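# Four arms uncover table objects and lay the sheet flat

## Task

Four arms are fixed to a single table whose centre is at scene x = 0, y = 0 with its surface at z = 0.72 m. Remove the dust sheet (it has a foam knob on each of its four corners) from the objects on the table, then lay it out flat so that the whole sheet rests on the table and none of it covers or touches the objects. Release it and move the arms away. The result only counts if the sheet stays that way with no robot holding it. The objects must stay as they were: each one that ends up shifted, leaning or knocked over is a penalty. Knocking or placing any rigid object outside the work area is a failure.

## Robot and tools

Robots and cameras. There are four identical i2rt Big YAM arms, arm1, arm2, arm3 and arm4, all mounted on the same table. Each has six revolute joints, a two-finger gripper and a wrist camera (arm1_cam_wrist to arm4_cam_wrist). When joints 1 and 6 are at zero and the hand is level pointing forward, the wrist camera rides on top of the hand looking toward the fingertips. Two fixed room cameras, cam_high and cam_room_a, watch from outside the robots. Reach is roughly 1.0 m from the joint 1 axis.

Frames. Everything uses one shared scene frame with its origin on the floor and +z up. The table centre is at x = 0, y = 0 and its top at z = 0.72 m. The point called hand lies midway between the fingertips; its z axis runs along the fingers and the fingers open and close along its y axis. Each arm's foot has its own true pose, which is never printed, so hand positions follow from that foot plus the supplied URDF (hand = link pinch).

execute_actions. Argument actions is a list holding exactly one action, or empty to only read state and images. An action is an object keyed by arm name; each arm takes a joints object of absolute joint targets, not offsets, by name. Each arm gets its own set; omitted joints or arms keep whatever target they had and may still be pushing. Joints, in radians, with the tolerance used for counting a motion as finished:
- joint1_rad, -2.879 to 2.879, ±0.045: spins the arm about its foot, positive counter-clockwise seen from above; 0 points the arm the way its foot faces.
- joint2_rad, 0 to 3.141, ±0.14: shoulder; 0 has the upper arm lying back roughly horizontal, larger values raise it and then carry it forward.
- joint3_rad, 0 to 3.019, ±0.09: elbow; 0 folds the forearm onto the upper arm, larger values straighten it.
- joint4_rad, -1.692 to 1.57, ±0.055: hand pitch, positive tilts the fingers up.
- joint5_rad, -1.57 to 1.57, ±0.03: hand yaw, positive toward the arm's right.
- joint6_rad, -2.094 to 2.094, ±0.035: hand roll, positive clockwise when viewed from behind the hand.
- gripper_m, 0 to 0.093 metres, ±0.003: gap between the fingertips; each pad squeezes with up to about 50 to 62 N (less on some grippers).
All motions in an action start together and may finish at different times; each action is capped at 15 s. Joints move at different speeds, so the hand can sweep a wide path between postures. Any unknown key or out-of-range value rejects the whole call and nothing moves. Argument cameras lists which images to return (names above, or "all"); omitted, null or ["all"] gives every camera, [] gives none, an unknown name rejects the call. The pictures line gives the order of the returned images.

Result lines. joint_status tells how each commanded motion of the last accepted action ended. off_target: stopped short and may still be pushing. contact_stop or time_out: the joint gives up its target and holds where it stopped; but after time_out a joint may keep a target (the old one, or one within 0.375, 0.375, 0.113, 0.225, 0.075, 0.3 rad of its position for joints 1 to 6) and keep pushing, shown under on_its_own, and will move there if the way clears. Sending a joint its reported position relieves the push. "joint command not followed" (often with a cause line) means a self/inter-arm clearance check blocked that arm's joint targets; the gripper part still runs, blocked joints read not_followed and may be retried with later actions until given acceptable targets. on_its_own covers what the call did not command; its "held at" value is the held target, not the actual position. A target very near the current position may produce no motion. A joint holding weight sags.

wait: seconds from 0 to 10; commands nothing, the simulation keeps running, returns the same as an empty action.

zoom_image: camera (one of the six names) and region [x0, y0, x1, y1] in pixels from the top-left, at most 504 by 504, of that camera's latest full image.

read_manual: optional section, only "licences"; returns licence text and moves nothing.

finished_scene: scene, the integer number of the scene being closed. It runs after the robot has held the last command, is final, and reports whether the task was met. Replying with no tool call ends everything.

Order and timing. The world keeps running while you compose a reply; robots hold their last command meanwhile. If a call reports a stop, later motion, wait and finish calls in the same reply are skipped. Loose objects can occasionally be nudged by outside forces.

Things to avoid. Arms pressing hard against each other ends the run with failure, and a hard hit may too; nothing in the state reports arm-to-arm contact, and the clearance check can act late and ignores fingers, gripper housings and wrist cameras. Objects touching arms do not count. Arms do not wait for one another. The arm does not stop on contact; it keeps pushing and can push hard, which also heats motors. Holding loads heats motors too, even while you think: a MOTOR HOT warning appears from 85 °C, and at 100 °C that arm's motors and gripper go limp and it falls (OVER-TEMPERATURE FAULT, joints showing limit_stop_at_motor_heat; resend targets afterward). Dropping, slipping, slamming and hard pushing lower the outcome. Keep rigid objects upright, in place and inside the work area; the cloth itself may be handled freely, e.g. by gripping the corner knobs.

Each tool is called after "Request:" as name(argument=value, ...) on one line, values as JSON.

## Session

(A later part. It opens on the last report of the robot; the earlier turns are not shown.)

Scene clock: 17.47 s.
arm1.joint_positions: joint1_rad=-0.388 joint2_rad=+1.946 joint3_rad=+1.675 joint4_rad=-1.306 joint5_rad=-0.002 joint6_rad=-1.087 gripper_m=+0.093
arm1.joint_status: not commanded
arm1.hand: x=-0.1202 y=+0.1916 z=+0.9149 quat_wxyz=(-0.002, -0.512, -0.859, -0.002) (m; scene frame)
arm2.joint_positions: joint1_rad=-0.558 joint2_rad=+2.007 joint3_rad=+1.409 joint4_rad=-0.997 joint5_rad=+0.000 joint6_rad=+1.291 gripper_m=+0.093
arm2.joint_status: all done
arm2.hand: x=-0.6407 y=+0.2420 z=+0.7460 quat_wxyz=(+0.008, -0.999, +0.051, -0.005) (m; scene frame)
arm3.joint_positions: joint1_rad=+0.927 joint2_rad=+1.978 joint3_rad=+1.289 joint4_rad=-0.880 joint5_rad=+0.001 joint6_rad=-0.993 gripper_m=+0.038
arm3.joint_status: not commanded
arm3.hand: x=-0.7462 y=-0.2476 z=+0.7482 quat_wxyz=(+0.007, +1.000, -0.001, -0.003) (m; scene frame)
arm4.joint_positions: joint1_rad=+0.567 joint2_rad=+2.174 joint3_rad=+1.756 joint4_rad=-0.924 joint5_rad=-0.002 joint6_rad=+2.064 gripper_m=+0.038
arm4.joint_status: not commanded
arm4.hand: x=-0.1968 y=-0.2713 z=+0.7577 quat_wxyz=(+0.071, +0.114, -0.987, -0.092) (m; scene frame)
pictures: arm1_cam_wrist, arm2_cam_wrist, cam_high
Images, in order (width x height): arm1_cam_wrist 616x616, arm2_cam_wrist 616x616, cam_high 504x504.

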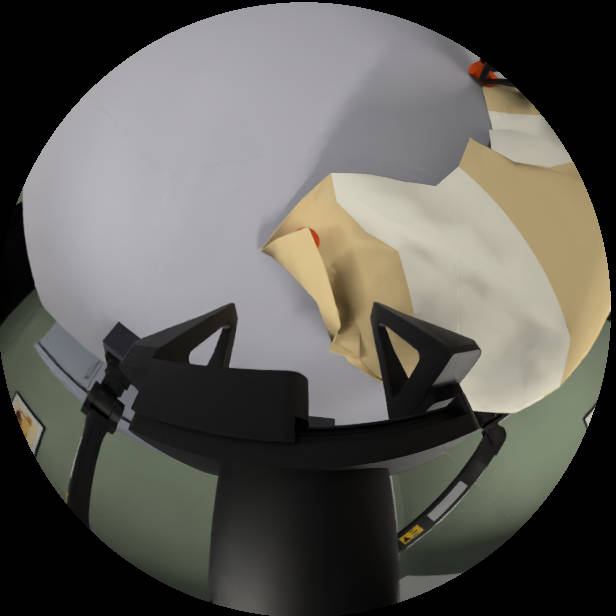

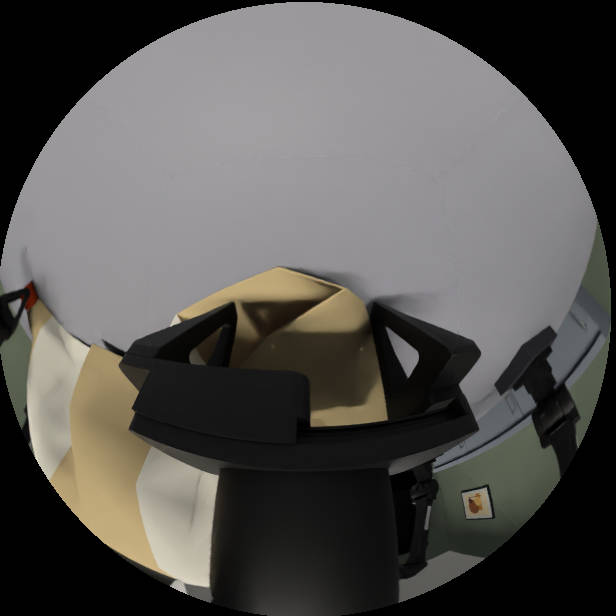

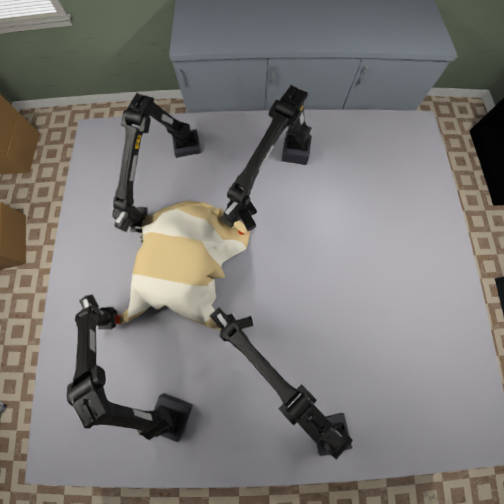

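Request:
execute_actions(actions=[{"arm1":{"joints":{"joint1_rad":-0.37,"joint2_rad":2.14,"joint3_rad":1.525,"joint4_rad":-0.945}},"arm2":{"joints":{"gripper_m":0.0}}}], cameras=["arm1_cam_wrist","arm2_cam_wrist"])

Request:
execute_actions(actions=[{"arm1":{"joints":{"gripper_m":0.0}}}], cameras=["arm1_cam_wrist","cam_room_a"])

Scene clock: 19.77 s.
arm1.joint_positions: joint1_rad=-0.375 joint2_rad=+2.146 joint3_rad=+1.516 joint4_rad=-0.960 joint5_rad=+0.003 joint6_rad=-1.088 gripper_m=+0.093
arm1.joint_status: all done
arm1.hand: x=-0.1138 y=+0.1888 z=+0.7453 quat_wxyz=(+0.000, -0.506, -0.862, -0.009) (m; scene frame)
arm2.joint_positions: joint1_rad=-0.558 joint2_rad=+1.995 joint3_rad=+1.409 joint4_rad=-0.991 joint5_rad=-0.001 joint6_rad=+1.291 gripper_m=+0.001
arm2.joint_status: all done
arm2.hand: x=-0.6417 y=+0.2390 z=+0.7525 quat_wxyz=(-0.001, -0.999, +0.051, -0.002) (m; scene frame)
arm3.joint_positions: joint1_rad=+0.927 joint2_rad=+1.978 joint3_rad=+1.289 joint4_rad=-0.880 joint5_rad=+0.001 joint6_rad=-0.993 gripper_m=+0.038
arm3.joint_status: not commanded
arm3.hand: x=-0.7462 y=-0.2476 z=+0.7482 quat_wxyz=(+0.007, +1.000, -0.001, -0.003) (m; scene frame)
arm4.joint_positions: joint1_rad=+0.567 joint2_rad=+2.174 joint3_rad=+1.756 joint4_rad=-0.924 joint5_rad=-0.002 joint6_rad=+2.064 gripper_m=+0.038
arm4.joint_status: not commanded
arm4.hand: x=-0.1968 y=-0.2713 z=+0.7577 quat_wxyz=(+0.071, +0.114, -0.987, -0.092) (m; scene frame)
pictures: arm1_cam_wrist, arm2_cam_wrist
Images, in order (width x height): arm1_cam_wrist 616x616, arm2_cam_wrist 616x616.

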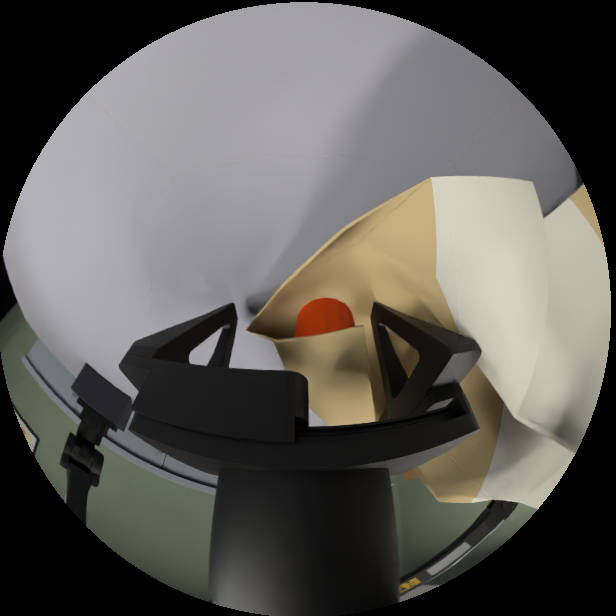

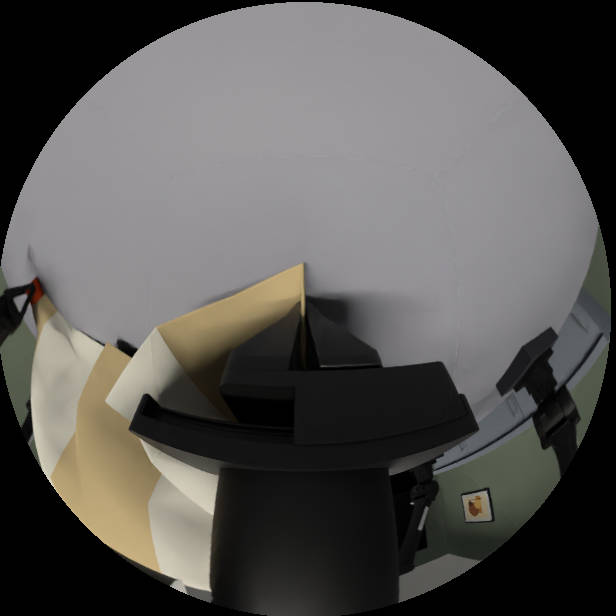

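Scene clock: 20.47 s.
arm1.joint_positions: joint1_rad=-0.375 joint2_rad=+2.146 joint3_rad=+1.516 joint4_rad=-0.958 joint5_rad=+0.001 joint6_rad=-1.088 gripper_m=+0.033
arm1.joint_status: gripper_m off_target (ended at +0.033, target +0.000)
arm1.hand: x=-0.1139 y=+0.1883 z=+0.7453 quat_wxyz=(+0.000, -0.506, -0.862, -0.008) (m; scene frame)
arm2.joint_positions: joint1_rad=-0.558 joint2_rad=+1.995 joint3_rad=+1.409 joint4_rad=-0.991 joint5_rad=-0.001 joint6_rad=+1.291 gripper_m=+0.001
arm2.joint_status: not commanded
arm2.hand: x=-0.6417 y=+0.2390 z=+0.7525 quat_wxyz=(-0.001, -0.999, +0.051, -0.002) (m; scene frame)
arm3.joint_positions: joint1_rad=+0.927 joint2_rad=+1.978 joint3_rad=+1.289 joint4_rad=-0.880 joint5_rad=+0.001 joint6_rad=-0.993 gripper_m=+0.038
arm3.joint_status: not commanded
arm3.hand: x=-0.7462 y=-0.2476 z=+0.7482 quat_wxyz=(+0.007, +1.000, -0.001, -0.003) (m; scene frame)
arm4.joint_positions: joint1_rad=+0.567 joint2_rad=+2.174 joint3_rad=+1.756 joint4_rad=-0.924 joint5_rad=-0.002 joint6_rad=+2.064 gripper_m=+0.038
arm4.joint_status: not commanded
arm4.hand: x=-0.1968 y=-0.2713 z=+0.7577 quat_wxyz=(+0.071, +0.114, -0.987, -0.092) (m; scene frame)
pictures: arm1_cam_wrist, cam_room_a
Images, in order (width x height): arm1_cam_wrist 616x616, cam_room_a 504x504.

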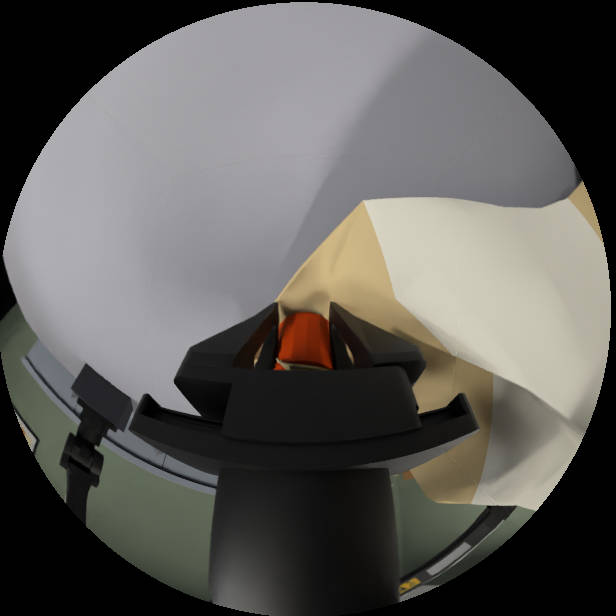

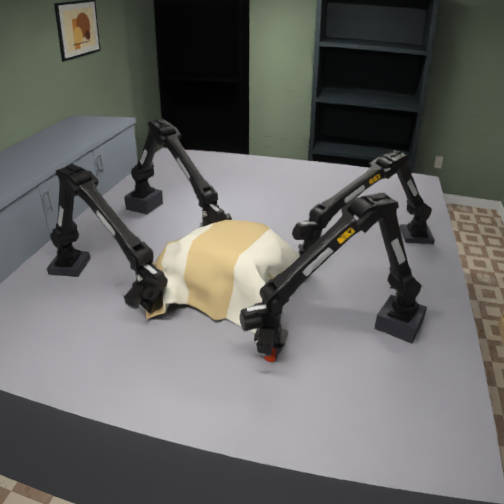

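Request:
execute_actions(actions=[{"arm1":{"joints":{"joint2_rad":1.9,"joint3_rad":1.66,"joint4_rad":-1.31}},"arm2":{"joints":{"joint2_rad":1.74,"joint3_rad":1.54,"joint4_rad":-1.36}},"arm3":{"joints":{"joint1_rad":0.88,"joint2_rad":1.72,"joint3_rad":1.44,"joint4_rad":-1.28}},"arm4":{"joints":{"joint2_rad":1.96,"joint3_rad":1.9,"joint4_rad":-1.28}}}])

Scene clock: 22.60 s.
arm1.joint_positions: joint1_rad=-0.375 joint2_rad=+1.874 joint3_rad=+1.643 joint4_rad=-1.295 joint5_rad=+0.001 joint6_rad=-1.088 gripper_m=+0.033
arm1.joint_status: all done
arm1.hand: x=-0.1103 y=+0.1943 z=+0.9435 quat_wxyz=(+0.001, -0.506, -0.862, +0.023) (m; scene frame)
arm2.joint_positions: joint1_rad=-0.558 joint2_rad=+1.729 joint3_rad=+1.526 joint4_rad=-1.344 joint5_rad=-0.001 joint6_rad=+1.291 gripper_m=+0.001
arm2.joint_status: all done
arm2.hand: x=-0.6317 y=+0.2660 z=+0.9327 quat_wxyz=(-0.015, -0.999, +0.051, +0.003) (m; scene frame)
arm3.joint_positions: joint1_rad=+0.886 joint2_rad=+1.722 joint3_rad=+1.423 joint4_rad=-1.265 joint5_rad=+0.000 joint6_rad=-0.993 gripper_m=+0.038
arm3.joint_status: all done
arm3.hand: x=-0.7185 y=-0.2482 z=+0.9220 quat_wxyz=(+0.005, +1.000, -0.021, -0.005) (m; scene frame)
arm4.joint_positions: joint1_rad=+0.567 joint2_rad=+1.966 joint3_rad=+1.869 joint4_rad=-1.273 joint5_rad=-0.002 joint6_rad=+2.064 gripper_m=+0.038
arm4.joint_status: all done
arm4.hand: x=-0.1701 y=-0.2992 z=+0.9238 quat_wxyz=(+0.063, +0.115, -0.988, -0.080) (m; scene frame)
pictures: arm1_cam_wrist, arm2_cam_wrist, arm3_cam_wrist, arm4_cam_wrist, cam_high, cam_room_a
Images, in order (width x height): arm1_cam_wrist 616x616, arm2_cam_wrist 616x616, arm3_cam_wrist 616x616, arm4_cam_wrist 616x616, cam_high 504x504, cam_room_a 504x504.

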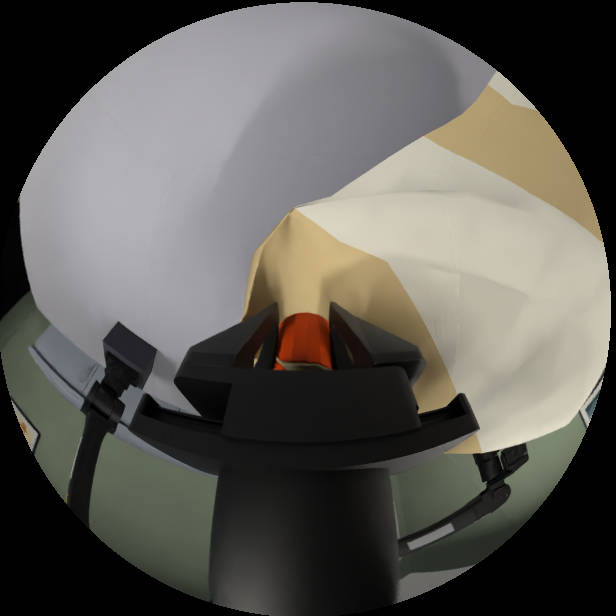

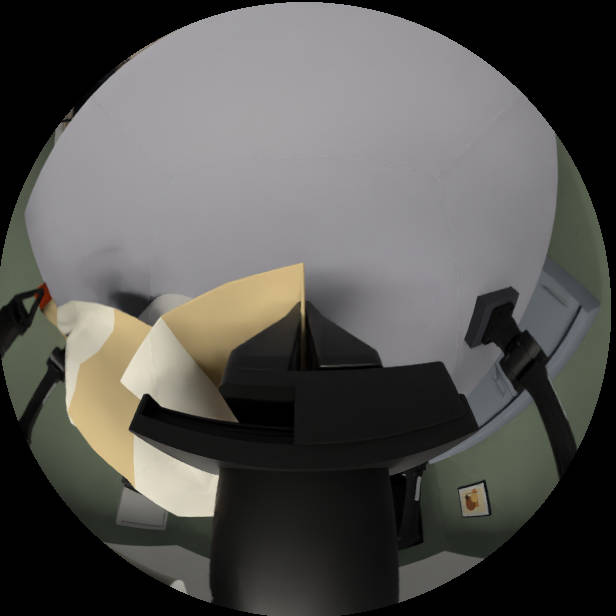

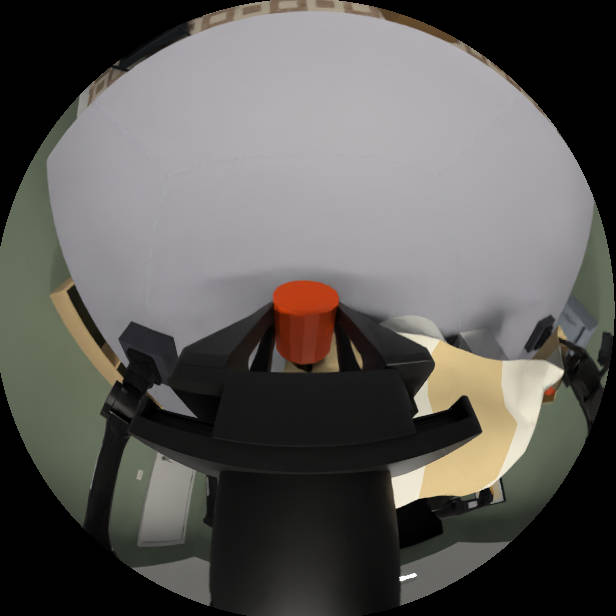

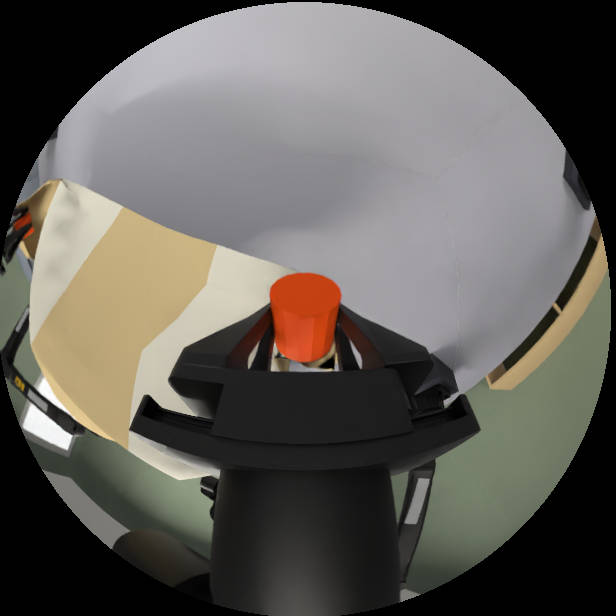

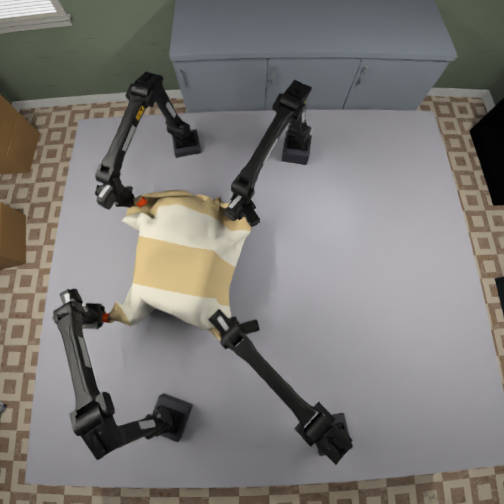

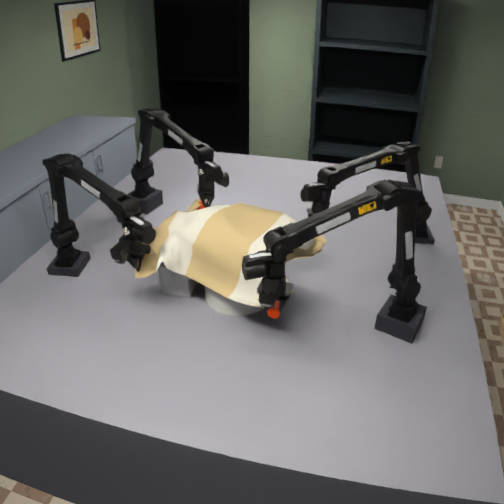

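Request:
execute_actions(actions=[{"arm1":{"joints":{"joint1_rad":-0.43,"joint2_rad":1.34,"joint3_rad":1.54,"joint4_rad":-1.29}},"arm2":{"joints":{"joint2_rad":1.36,"joint3_rad":1.69,"joint4_rad":-1.41}},"arm3":{"joints":{"joint1_rad":0.93,"joint2_rad":1.24,"joint3_rad":1.49,"joint4_rad":-1.335}},"arm4":{"joints":{"joint2_rad":1.67,"joint3_rad":2.095,"joint4_rad":-1.485}}}], cameras=["cam_high","cam_room_a","arm2_cam_wrist"])

Scene clock: 25.40 s.
arm1.joint_positions: joint1_rad=-0.436 joint2_rad=+1.338 joint3_rad=+1.526 joint4_rad=-1.295 joint5_rad=+0.001 joint6_rad=-1.088 gripper_m=+0.033
arm1.joint_status: all done
arm1.hand: x=-0.0816 y=+0.2926 z=+1.1706 quat_wxyz=(+0.018, -0.518, -0.824, +0.230) (m; scene frame)
arm2.joint_positions: joint1_rad=-0.558 joint2_rad=+1.363 joint3_rad=+1.685 joint4_rad=-1.394 joint5_rad=-0.001 joint6_rad=+1.291 gripper_m=+0.001
arm2.joint_status: all done
arm2.hand: x=-0.6176 y=+0.3034 z=+1.1815 quat_wxyz=(-0.237, -0.967, +0.049, +0.079) (m; scene frame)
arm3.joint_positions: joint1_rad=+0.923 joint2_rad=+1.250 joint3_rad=+1.470 joint4_rad=-1.320 joint5_rad=+0.000 joint6_rad=-0.995 gripper_m=+0.038
arm3.joint_status: all done
arm3.hand: x=-0.6997 y=-0.3062 z=+1.1620 quat_wxyz=(-0.188, +0.973, -0.003, -0.130) (m; scene frame)
arm4.joint_positions: joint1_rad=+0.567 joint2_rad=+1.693 joint3_rad=+2.081 joint4_rad=-1.477 joint5_rad=-0.001 joint6_rad=+2.064 gripper_m=+0.038
arm4.joint_status: all done
arm4.hand: x=-0.1303 y=-0.3405 z=+1.1725 quat_wxyz=(+0.141, +0.111, -0.964, -0.194) (m; scene frame)
pictures: arm2_cam_wrist, cam_high, cam_room_a
Images, in order (width x height): arm2_cam_wrist 616x616, cam_high 504x504, cam_room_a 504x504.

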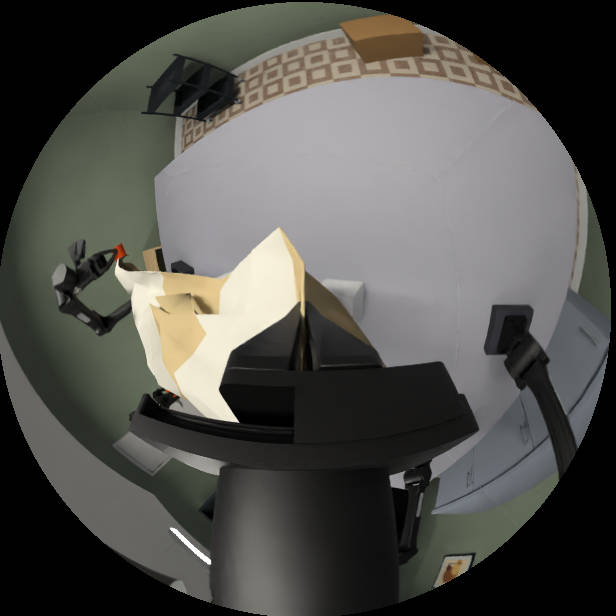

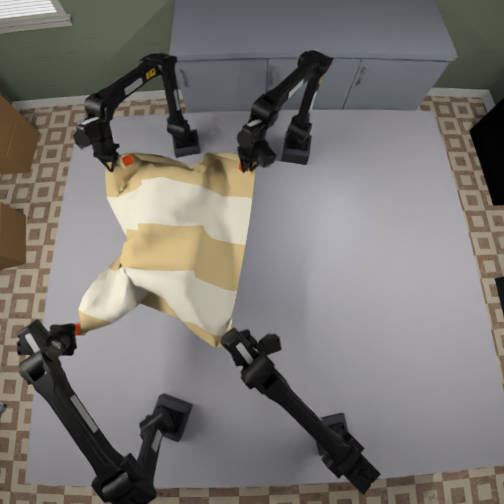

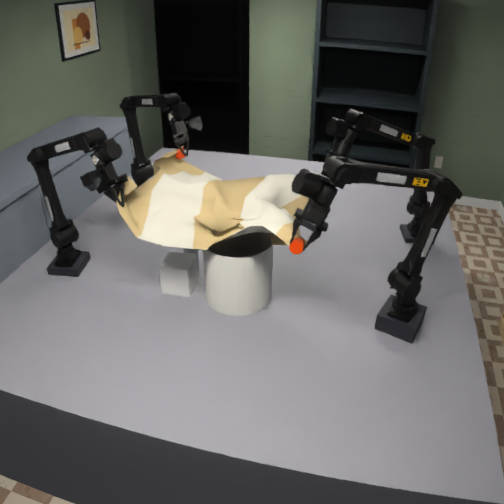

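Request:
execute_actions(actions=[{"arm1":{"joints":{"joint2_rad":1.15}},"arm2":{"joints":{"joint2_rad":1.2}},"arm3":{"joints":{"joint1_rad":1.0,"joint2_rad":0.98}},"arm4":{"joints":{"joint2_rad":1.47}}}], cameras=["cam_high","cam_room_a","arm2_cam_wrist"])

Scene clock: 27.50 s.
arm1.joint_positions: joint1_rad=-0.433 joint2_rad=+1.140 joint3_rad=+1.526 joint4_rad=-1.295 joint5_rad=-0.002 joint6_rad=-1.088 gripper_m=+0.033
arm1.joint_status: all done
arm1.hand: x=-0.0469 y=+0.3364 z=+1.2575 quat_wxyz=(+0.023, -0.502, -0.801, +0.326) (m; scene frame)
arm2.joint_positions: joint1_rad=-0.558 joint2_rad=+1.200 joint3_rad=+1.685 joint4_rad=-1.394 joint5_rad=-0.001 joint6_rad=+1.291 gripper_m=+0.001
arm2.joint_status: all done
arm2.hand: x=-0.5979 y=+0.3533 z=+1.2534 quat_wxyz=(-0.311, -0.944, +0.048, +0.104) (m; scene frame)
arm3.joint_positions: joint1_rad=+0.991 joint2_rad=+0.991 joint3_rad=+1.470 joint4_rad=-1.320 joint5_rad=+0.003 joint6_rad=-0.999 gripper_m=+0.038
arm3.joint_status: all done
arm3.hand: x=-0.6778 y=-0.3834 z=+1.2646 quat_wxyz=(-0.287, +0.935, +0.030, -0.206) (m; scene frame)
arm4.joint_positions: joint1_rad=+0.567 joint2_rad=+1.488 joint3_rad=+2.075 joint4_rad=-1.478 joint5_rad=+0.004 joint6_rad=+2.066 gripper_m=+0.038
arm4.joint_status: all done
arm4.hand: x=-0.0807 y=-0.3930 z=+1.2811 quat_wxyz=(+0.193, +0.106, -0.936, -0.273) (m; scene frame)
pictures: arm2_cam_wrist, cam_high, cam_room_a
Images, in order (width x height): arm2_cam_wrist 616x616, cam_high 504x504, cam_room_a 504x504.

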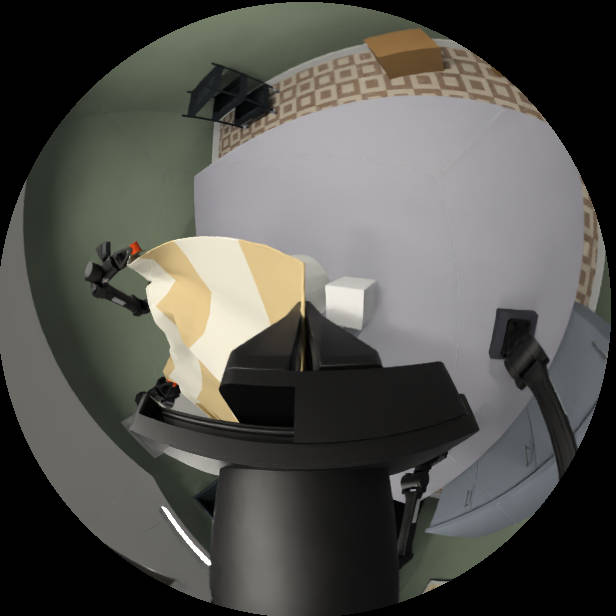

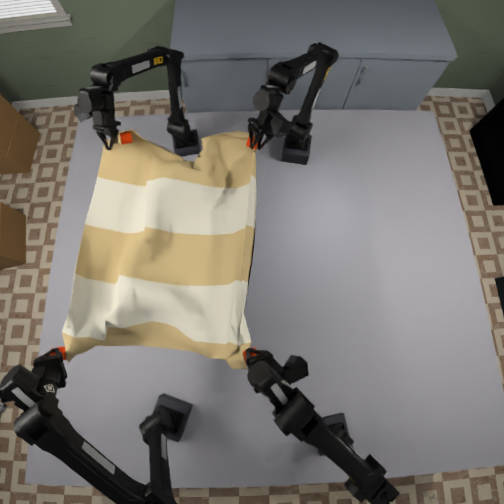

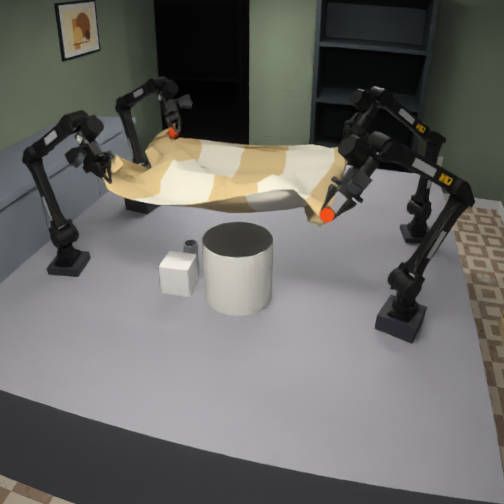

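Request:
execute_actions(actions=[{"arm1":{"joints":{"joint1_rad":0.408,"joint2_rad":0.94,"joint3_rad":1.39,"joint4_rad":-1.35,"joint6_rad":-0.3}},"arm2":{"joints":{"joint1_rad":0.209,"joint6_rad":2.0}},"arm3":{"joints":{"joint1_rad":0.03,"joint2_rad":0.9,"joint3_rad":1.41,"joint4_rad":-1.4,"joint6_rad":-1.9}},"arm4":{"joints":{"joint1_rad":-0.103,"joint2_rad":1.13,"joint3_rad":1.68,"joint4_rad":-1.44,"joint6_rad":1.9}}}], cameras=["cam_high","cam_room_a"])

Request:
execute_actions(actions=[{"arm1":{"joints":{"joint1_rad":1.07,"joint2_rad":1.5,"joint3_rad":1.59,"joint4_rad":-1.356,"joint6_rad":0.36}},"arm2":{"joints":{"joint1_rad":0.698,"joint2_rad":1.81,"joint3_rad":2.11,"joint4_rad":-1.56,"joint6_rad":2.07}},"arm3":{"joints":{"joint1_rad":-0.613,"joint2_rad":1.54,"joint3_rad":1.67,"joint4_rad":-1.4,"joint6_rad":-2.07}},"arm4":{"joints":{"joint1_rad":-0.812,"joint2_rad":1.5,"joint3_rad":1.74,"joint4_rad":-1.51,"joint6_rad":1.7}}}])

Scene clock: 31.10 s.
arm1.joint_positions: joint1_rad=+0.404 joint2_rad=+0.935 joint3_rad=+1.380 joint4_rad=-1.334 joint5_rad=-0.002 joint6_rad=-0.314 gripper_m=+0.033
arm1.joint_status: all done
arm1.hand: x=+0.2791 y=+0.3380 z=+1.2534 quat_wxyz=(-0.224, -0.474, -0.814, +0.250) (m; scene frame)
arm2.joint_positions: joint1_rad=+0.203 joint2_rad=+1.200 joint3_rad=+1.685 joint4_rad=-1.394 joint5_rad=+0.002 joint6_rad=+1.984 gripper_m=+0.001
arm2.joint_status: all done
arm2.hand: x=-0.2734 y=+0.3529 z=+1.2537 quat_wxyz=(-0.303, -0.945, +0.015, -0.125) (m; scene frame)
arm3.joint_positions: joint1_rad=+0.043 joint2_rad=+0.906 joint3_rad=+1.412 joint4_rad=-1.384 joint5_rad=-0.001 joint6_rad=-1.898 gripper_m=+0.038
arm3.joint_status: all done
arm3.hand: x=-0.3537 y=-0.3669 z=+1.2516 quat_wxyz=(-0.316, +0.943, +0.009, +0.102) (m; scene frame)
arm4.joint_positions: joint1_rad=-0.095 joint2_rad=+1.134 joint3_rad=+1.674 joint4_rad=-1.451 joint5_rad=+0.002 joint6_rad=+1.915 gripper_m=+0.038
arm4.joint_status: all done
arm4.hand: x=+0.2454 y=-0.3907 z=+1.2495 quat_wxyz=(+0.068, -0.134, -0.937, -0.315) (m; scene frame)
pictures: cam_high, cam_room_a
Images, in order (width x height): cam_high 504x504, cam_room_a 504x504.

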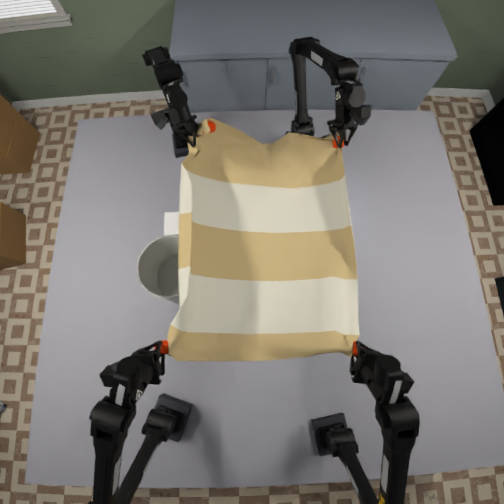

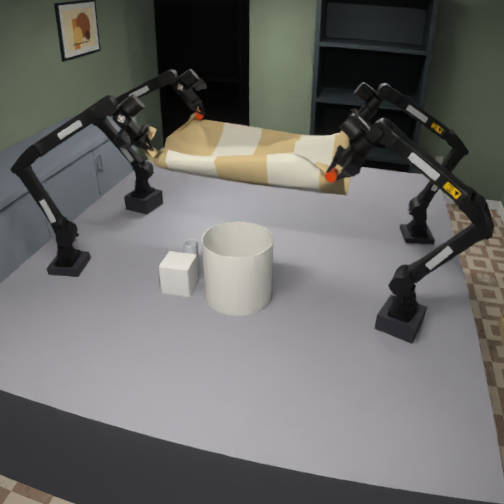

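Scene clock: 32.77 s.
arm1.joint_positions: joint1_rad=+1.072 joint2_rad=+1.524 joint3_rad=+1.568 joint4_rad=-1.346 joint5_rad=+0.001 joint6_rad=+0.341 gripper_m=+0.033
arm1.joint_status: all done
arm1.hand: x=+0.6045 y=+0.3465 z=+1.0958 quat_wxyz=(-0.132, -0.494, -0.859, +0.026) (m; scene frame)
arm2.joint_positions: joint1_rad=+0.692 joint2_rad=+1.812 joint3_rad=+2.070 joint4_rad=-1.537 joint5_rad=+0.002 joint6_rad=+2.057 gripper_m=+0.001
arm2.joint_status: all done
arm2.hand: x=+0.0366 y=+0.3580 z=+1.1059 quat_wxyz=(-0.118, -0.971, -0.189, -0.090) (m; scene frame)
arm3.joint_positions: joint1_rad=-0.607 joint2_rad=+1.540 joint3_rad=+1.643 joint4_rad=-1.386 joint5_rad=-0.004 joint6_rad=-2.066 gripper_m=+0.038
arm3.joint_status: all done
arm3.hand: x=-0.0244 y=-0.3824 z=+1.0973 quat_wxyz=(-0.100, +0.965, -0.226, +0.092) (m; scene frame)
arm4.joint_positions: joint1_rad=-0.822 joint2_rad=+1.510 joint3_rad=+1.709 joint4_rad=-1.499 joint5_rad=+0.000 joint6_rad=+1.715 gripper_m=+0.038
arm4.joint_status: all done
arm4.hand: x=+0.5812 y=-0.3930 z=+1.0931 quat_wxyz=(-0.031, -0.390, -0.911, -0.127) (m; scene frame)
pictures: arm1_cam_wrist, arm2_cam_wrist, arm3_cam_wrist, arm4_cam_wrist, cam_high, cam_room_a
Images, in order (width x height): arm1_cam_wrist 616x616, arm2_cam_wrist 616x616, arm3_cam_wrist 616x616, arm4_cam_wrist 616x616, cam_high 504x504, cam_room_a 504x504.

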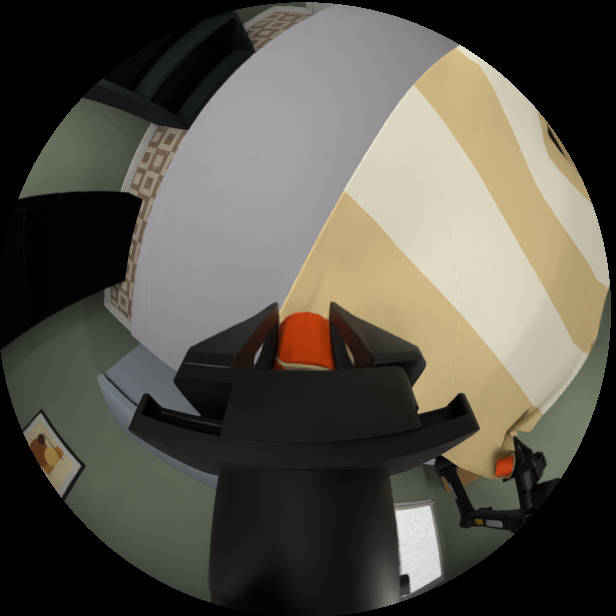

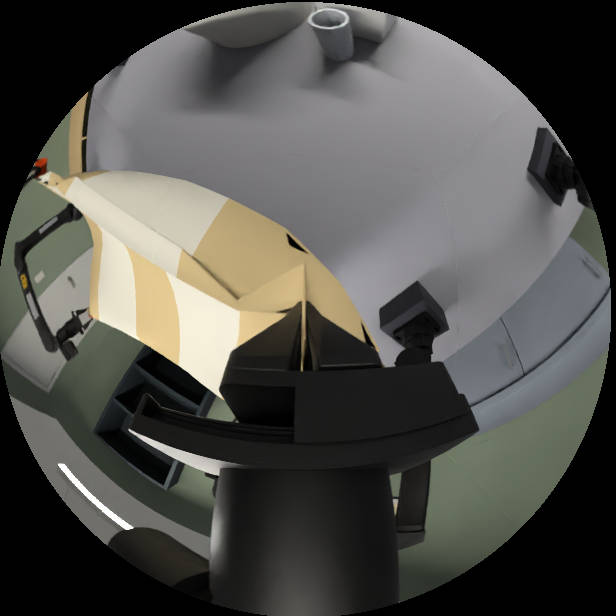

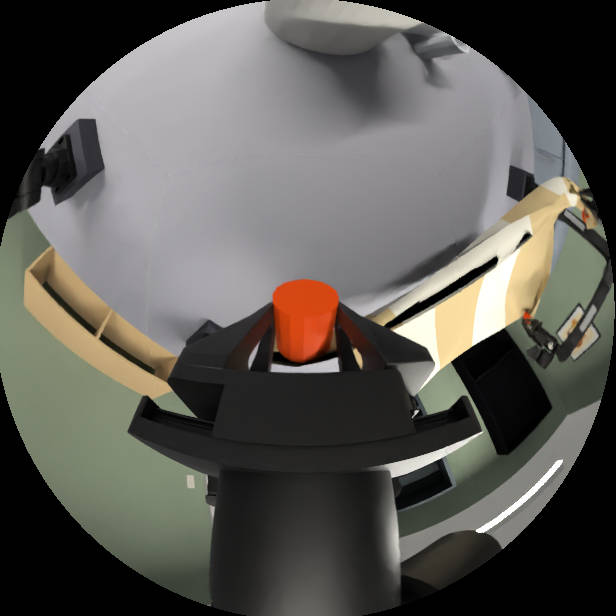

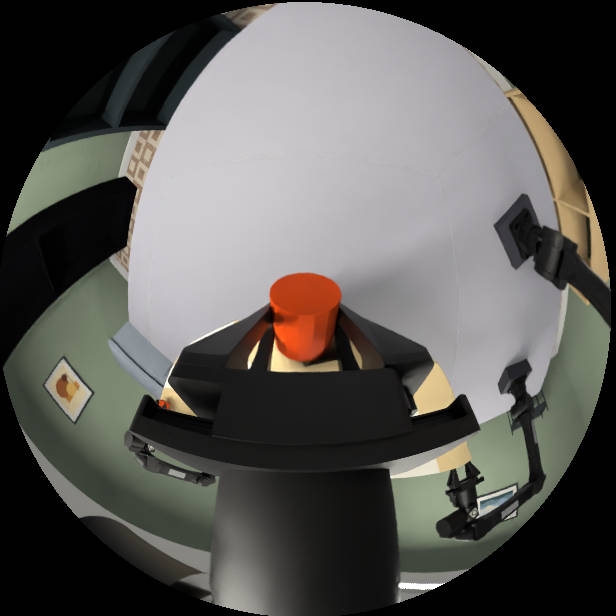

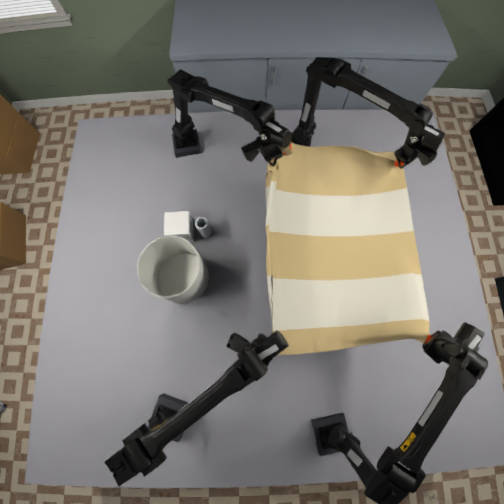

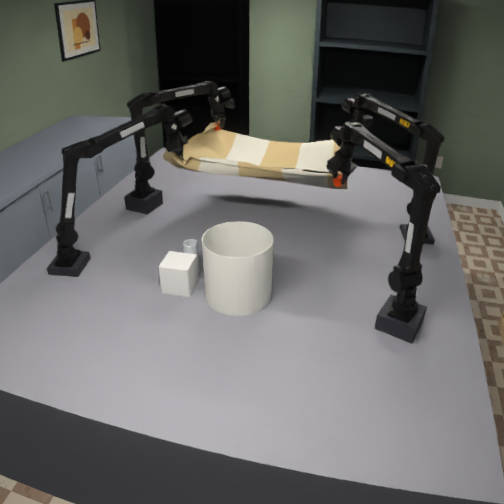

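Request:
execute_actions(actions=[], cameras=["cam_high","cam_room_a"])

Scene clock: 34.77 s.
arm1.joint_positions: joint1_rad=+1.072 joint2_rad=+1.524 joint3_rad=+1.568 joint4_rad=-1.346 joint5_rad=+0.001 joint6_rad=+0.342 gripper_m=+0.033
arm1.joint_status: all done
arm1.hand: x=+0.6045 y=+0.3465 z=+1.0958 quat_wxyz=(-0.132, -0.494, -0.859, +0.026) (m; scene frame)
arm2.joint_positions: joint1_rad=+0.692 joint2_rad=+1.812 joint3_rad=+2.070 joint4_rad=-1.537 joint5_rad=+0.002 joint6_rad=+2.057 gripper_m=+0.001
arm2.joint_status: all done
arm2.hand: x=+0.0366 y=+0.3580 z=+1.1059 quat_wxyz=(-0.118, -0.971, -0.189, -0.090) (m; scene frame)
arm3.joint_positions: joint1_rad=-0.607 joint2_rad=+1.540 joint3_rad=+1.643 joint4_rad=-1.386 joint5_rad=-0.004 joint6_rad=-2.066 gripper_m=+0.038
arm3.joint_status: all done
arm3.hand: x=-0.0244 y=-0.3824 z=+1.0973 quat_wxyz=(-0.100, +0.965, -0.226, +0.092) (m; scene frame)
arm4.joint_positions: joint1_rad=-0.822 joint2_rad=+1.510 joint3_rad=+1.709 joint4_rad=-1.499 joint5_rad=+0.000 joint6_rad=+1.715 gripper_m=+0.038
arm4.joint_status: all done
arm4.hand: x=+0.5812 y=-0.3930 z=+1.0931 quat_wxyz=(-0.031, -0.390, -0.911, -0.127) (m; scene frame)
pictures: cam_high, cam_room_a
Images, in order (width x height): cam_high 504x504, cam_room_a 504x504.

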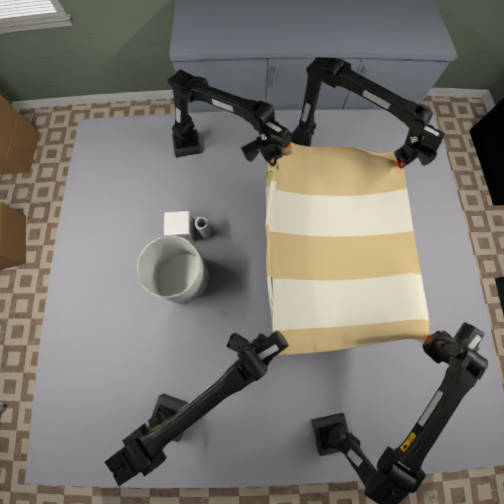

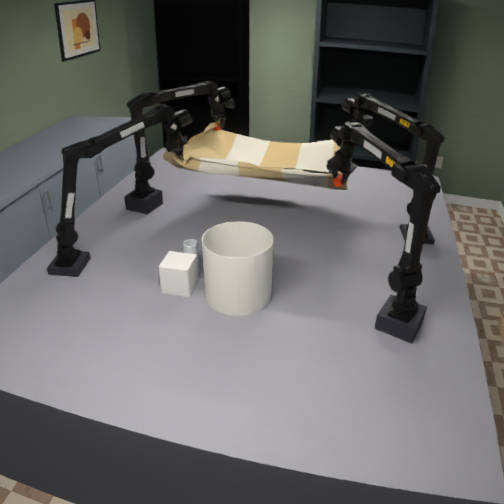

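Request:
execute_actions(actions=[{"arm1":{"joints":{"joint1_rad":1.16,"joint2_rad":1.93,"joint3_rad":1.31,"joint4_rad":-0.925}},"arm2":{"joints":{"joint1_rad":0.7,"joint2_rad":2.02,"joint3_rad":1.59,"joint4_rad":-1.115}},"arm3":{"joints":{"joint1_rad":-0.66,"joint2_rad":1.88,"joint3_rad":1.27,"joint4_rad":-0.933}},"arm4":{"joints":{"joint1_rad":-0.91,"joint2_rad":1.84,"joint3_rad":1.35,"joint4_rad":-1.05}}}], cameras=["cam_high","cam_room_a"])

Request:
execute_actions(actions=[{"arm1":{"joints":{"gripper_m":0.093}},"arm2":{"joints":{"gripper_m":0.093}},"arm3":{"joints":{"gripper_m":0.093}},"arm4":{"joints":{"gripper_m":0.093}}}], cameras=[])

Request:
execute_actions(actions=[{"arm1":{"joints":{"joint2_rad":1.3}},"arm2":{"joints":{"joint2_rad":1.4}},"arm3":{"joints":{"joint2_rad":1.3}},"arm4":{"joints":{"joint2_rad":1.3}}}], cameras=["cam_high","cam_room_a"])

Scene clock: 38.27 s.
arm1.joint_positions: joint1_rad=+1.155 joint2_rad=+1.945 joint3_rad=+1.295 joint4_rad=-0.938 joint5_rad=+0.003 joint6_rad=+0.346 gripper_m=+0.000
arm1.joint_status: all done
arm1.on_its_own: gripper_m moved -0.032 to your old target +0.000
arm1.hand: x=+0.6345 y=+0.3768 z=+0.7852 quat_wxyz=(+0.008, -0.464, -0.886, +0.002) (m; scene frame)
arm2.joint_positions: joint1_rad=+0.672 joint2_rad=+2.006 joint3_rad=+1.604 joint4_rad=-1.108 joint5_rad=+0.019 joint6_rad=+2.057 gripper_m=+0.001
arm2.joint_status: all done
arm2.hand: x=+0.0204 y=+0.3502 z=+0.8121 quat_wxyz=(-0.033, -0.983, -0.180, -0.011) (m; scene frame)
arm3.joint_positions: joint1_rad=-0.644 joint2_rad=+1.865 joint3_rad=+1.262 joint4_rad=-0.936 joint5_rad=-0.015 joint6_rad=-2.082 gripper_m=+0.038
arm3.joint_status: all done
arm3.hand: x=-0.0241 y=-0.4061 z=+0.7941 quat_wxyz=(-0.008, +0.971, -0.239, +0.004) (m; scene frame)
arm4.joint_positions: joint1_rad=-0.909 joint2_rad=+1.851 joint3_rad=+1.330 joint4_rad=-1.060 joint5_rad=-0.003 joint6_rad=+1.712 gripper_m=+0.038
arm4.joint_status: all done
arm4.hand: x=+0.6215 y=-0.4124 z=+0.7816 quat_wxyz=(+0.006, -0.432, -0.902, +0.008) (m; scene frame)
pictures: cam_high, cam_room_a
Images, in order (width x height): cam_high 504x504, cam_room_a 504x504.

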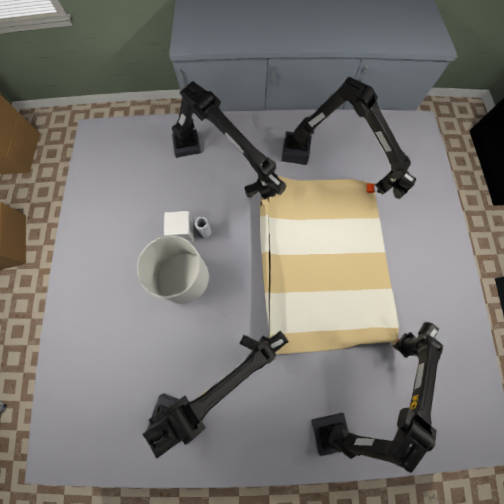

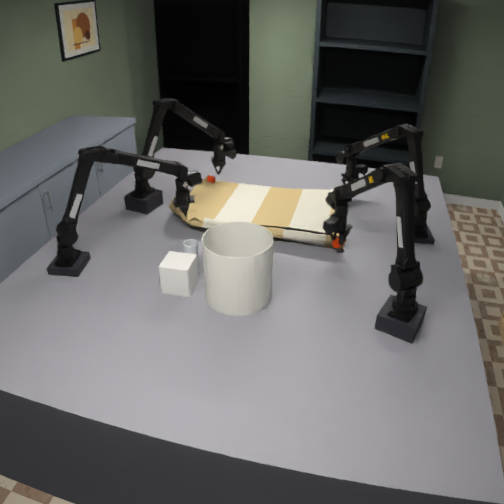

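Scene clock: 38.97 s.
arm1.joint_positions: joint1_rad=+1.155 joint2_rad=+1.945 joint3_rad=+1.295 joint4_rad=-0.938 joint5_rad=+0.003 joint6_rad=+0.347 gripper_m=+0.093
arm1.joint_status: all done
arm1.hand: x=+0.6345 y=+0.3768 z=+0.7852 quat_wxyz=(+0.008, -0.464, -0.886, +0.002) (m; scene frame)
arm2.joint_positions: joint1_rad=+0.700 joint2_rad=+2.006 joint3_rad=+1.599 joint4_rad=-1.108 joint5_rad=+0.004 joint6_rad=+2.060 gripper_m=+0.093
arm2.joint_status: all done
arm2.hand: x=+0.0315 y=+0.3663 z=+0.8100 quat_wxyz=(-0.026, -0.981, -0.193, -0.015) (m; scene frame)
arm3.joint_positions: joint1_rad=-0.646 joint2_rad=+1.865 joint3_rad=+1.262 joint4_rad=-0.936 joint5_rad=-0.003 joint6_rad=-2.079 gripper_m=+0.093
arm3.joint_status: all done
arm3.hand: x=-0.0225 y=-0.4086 z=+0.7941 quat_wxyz=(-0.004, +0.970, -0.241, +0.008) (m; scene frame)
arm4.joint_positions: joint1_rad=-0.909 joint2_rad=+1.851 joint3_rad=+1.330 joint4_rad=-1.060 joint5_rad=-0.002 joint6_rad=+1.712 gripper_m=+0.093
arm4.joint_status: all done
arm4.hand: x=+0.6216 y=-0.4125 z=+0.7816 quat_wxyz=(+0.005, -0.432, -0.902, +0.008) (m; scene frame)
pictures: none
No camera images: the call's "cameras" was empty. Leave "cameras" out to get every camera's image.

Scene clock: 40.57 s.
arm1.joint_positions: joint1_rad=+1.155 joint2_rad=+1.282 joint3_rad=+1.295 joint4_rad=-0.938 joint5_rad=+0.003 joint6_rad=+0.347 gripper_m=+0.093
arm1.joint_status: all done
arm1.hand: x=+0.6229 y=+0.3860 z=+1.1256 quat_wxyz=(-0.315, -0.440, -0.840, +0.046) (m; scene frame)
arm2.joint_positions: joint1_rad=+0.700 joint2_rad=+1.395 joint3_rad=+1.581 joint4_rad=-1.108 joint5_rad=+0.004 joint6_rad=+2.060 gripper_m=+0.093
arm2.joint_status: all done
arm2.hand: x=-0.0156 y=+0.4077 z=+1.1513 quat_wxyz=(-0.252, -0.929, -0.183, -0.199) (m; scene frame)
arm3.joint_positions: joint1_rad=-0.646 joint2_rad=+1.299 joint3_rad=+1.262 joint4_rad=-0.936 joint5_rad=-0.002 joint6_rad=-2.078 gripper_m=+0.093
arm3.joint_status: all done
arm3.hand: x=-0.0316 y=-0.4115 z=+1.0795 quat_wxyz=(-0.208, +0.930, -0.230, +0.199) (m; scene frame)
arm4.joint_positions: joint1_rad=-0.909 joint2_rad=+1.303 joint3_rad=+1.330 joint4_rad=-1.060 joint5_rad=-0.002 joint6_rad=+1.712 gripper_m=+0.093
arm4.joint_status: all done
arm4.hand: x=+0.6063 y=-0.4304 z=+1.0551 quat_wxyz=(-0.076, -0.417, -0.870, -0.251) (m; scene frame)
pictures: cam_high, cam_room_a
Images, in order (width x height): cam_high 504x504, cam_room_a 504x504.

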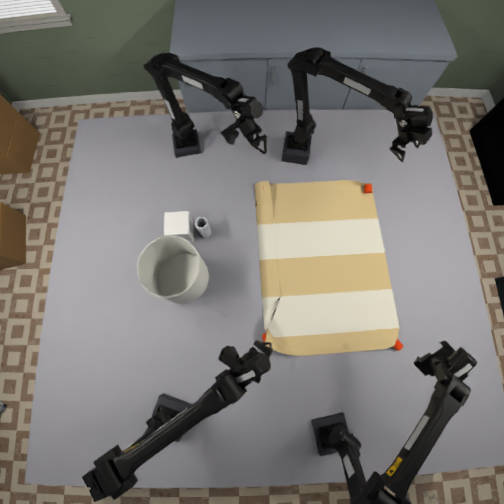

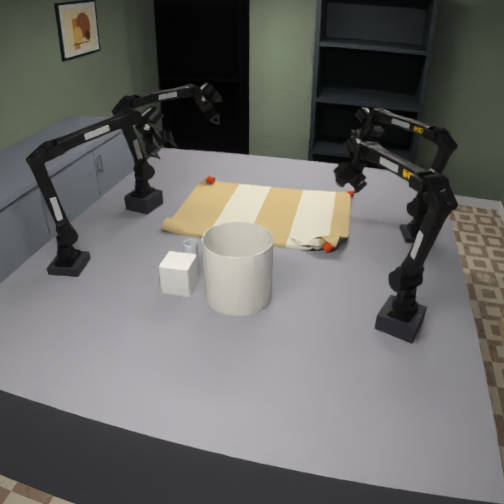

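Request:
zoom_image(camera="cam_high", region=[230,165,430,365])

Request:
zoom_image(camera="cam_room_a", region=[150,160,370,270])

Region (230, 165, 430, 365) of cam_high's 504x504 image, scaled by 2.520, with more detail than that image has.

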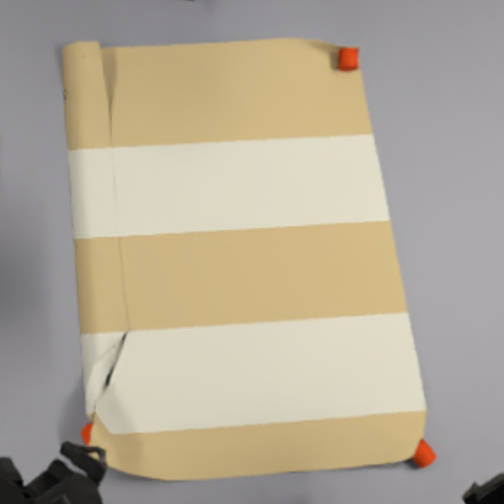

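Region (150, 160, 370, 270) of cam_room_a's 504x504 image, scaled by 2.291, with more detail than that image has.

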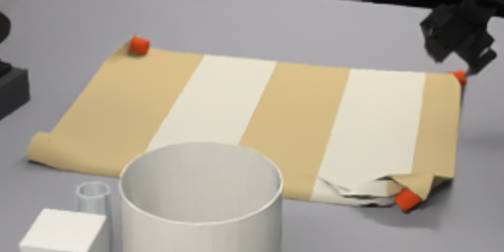

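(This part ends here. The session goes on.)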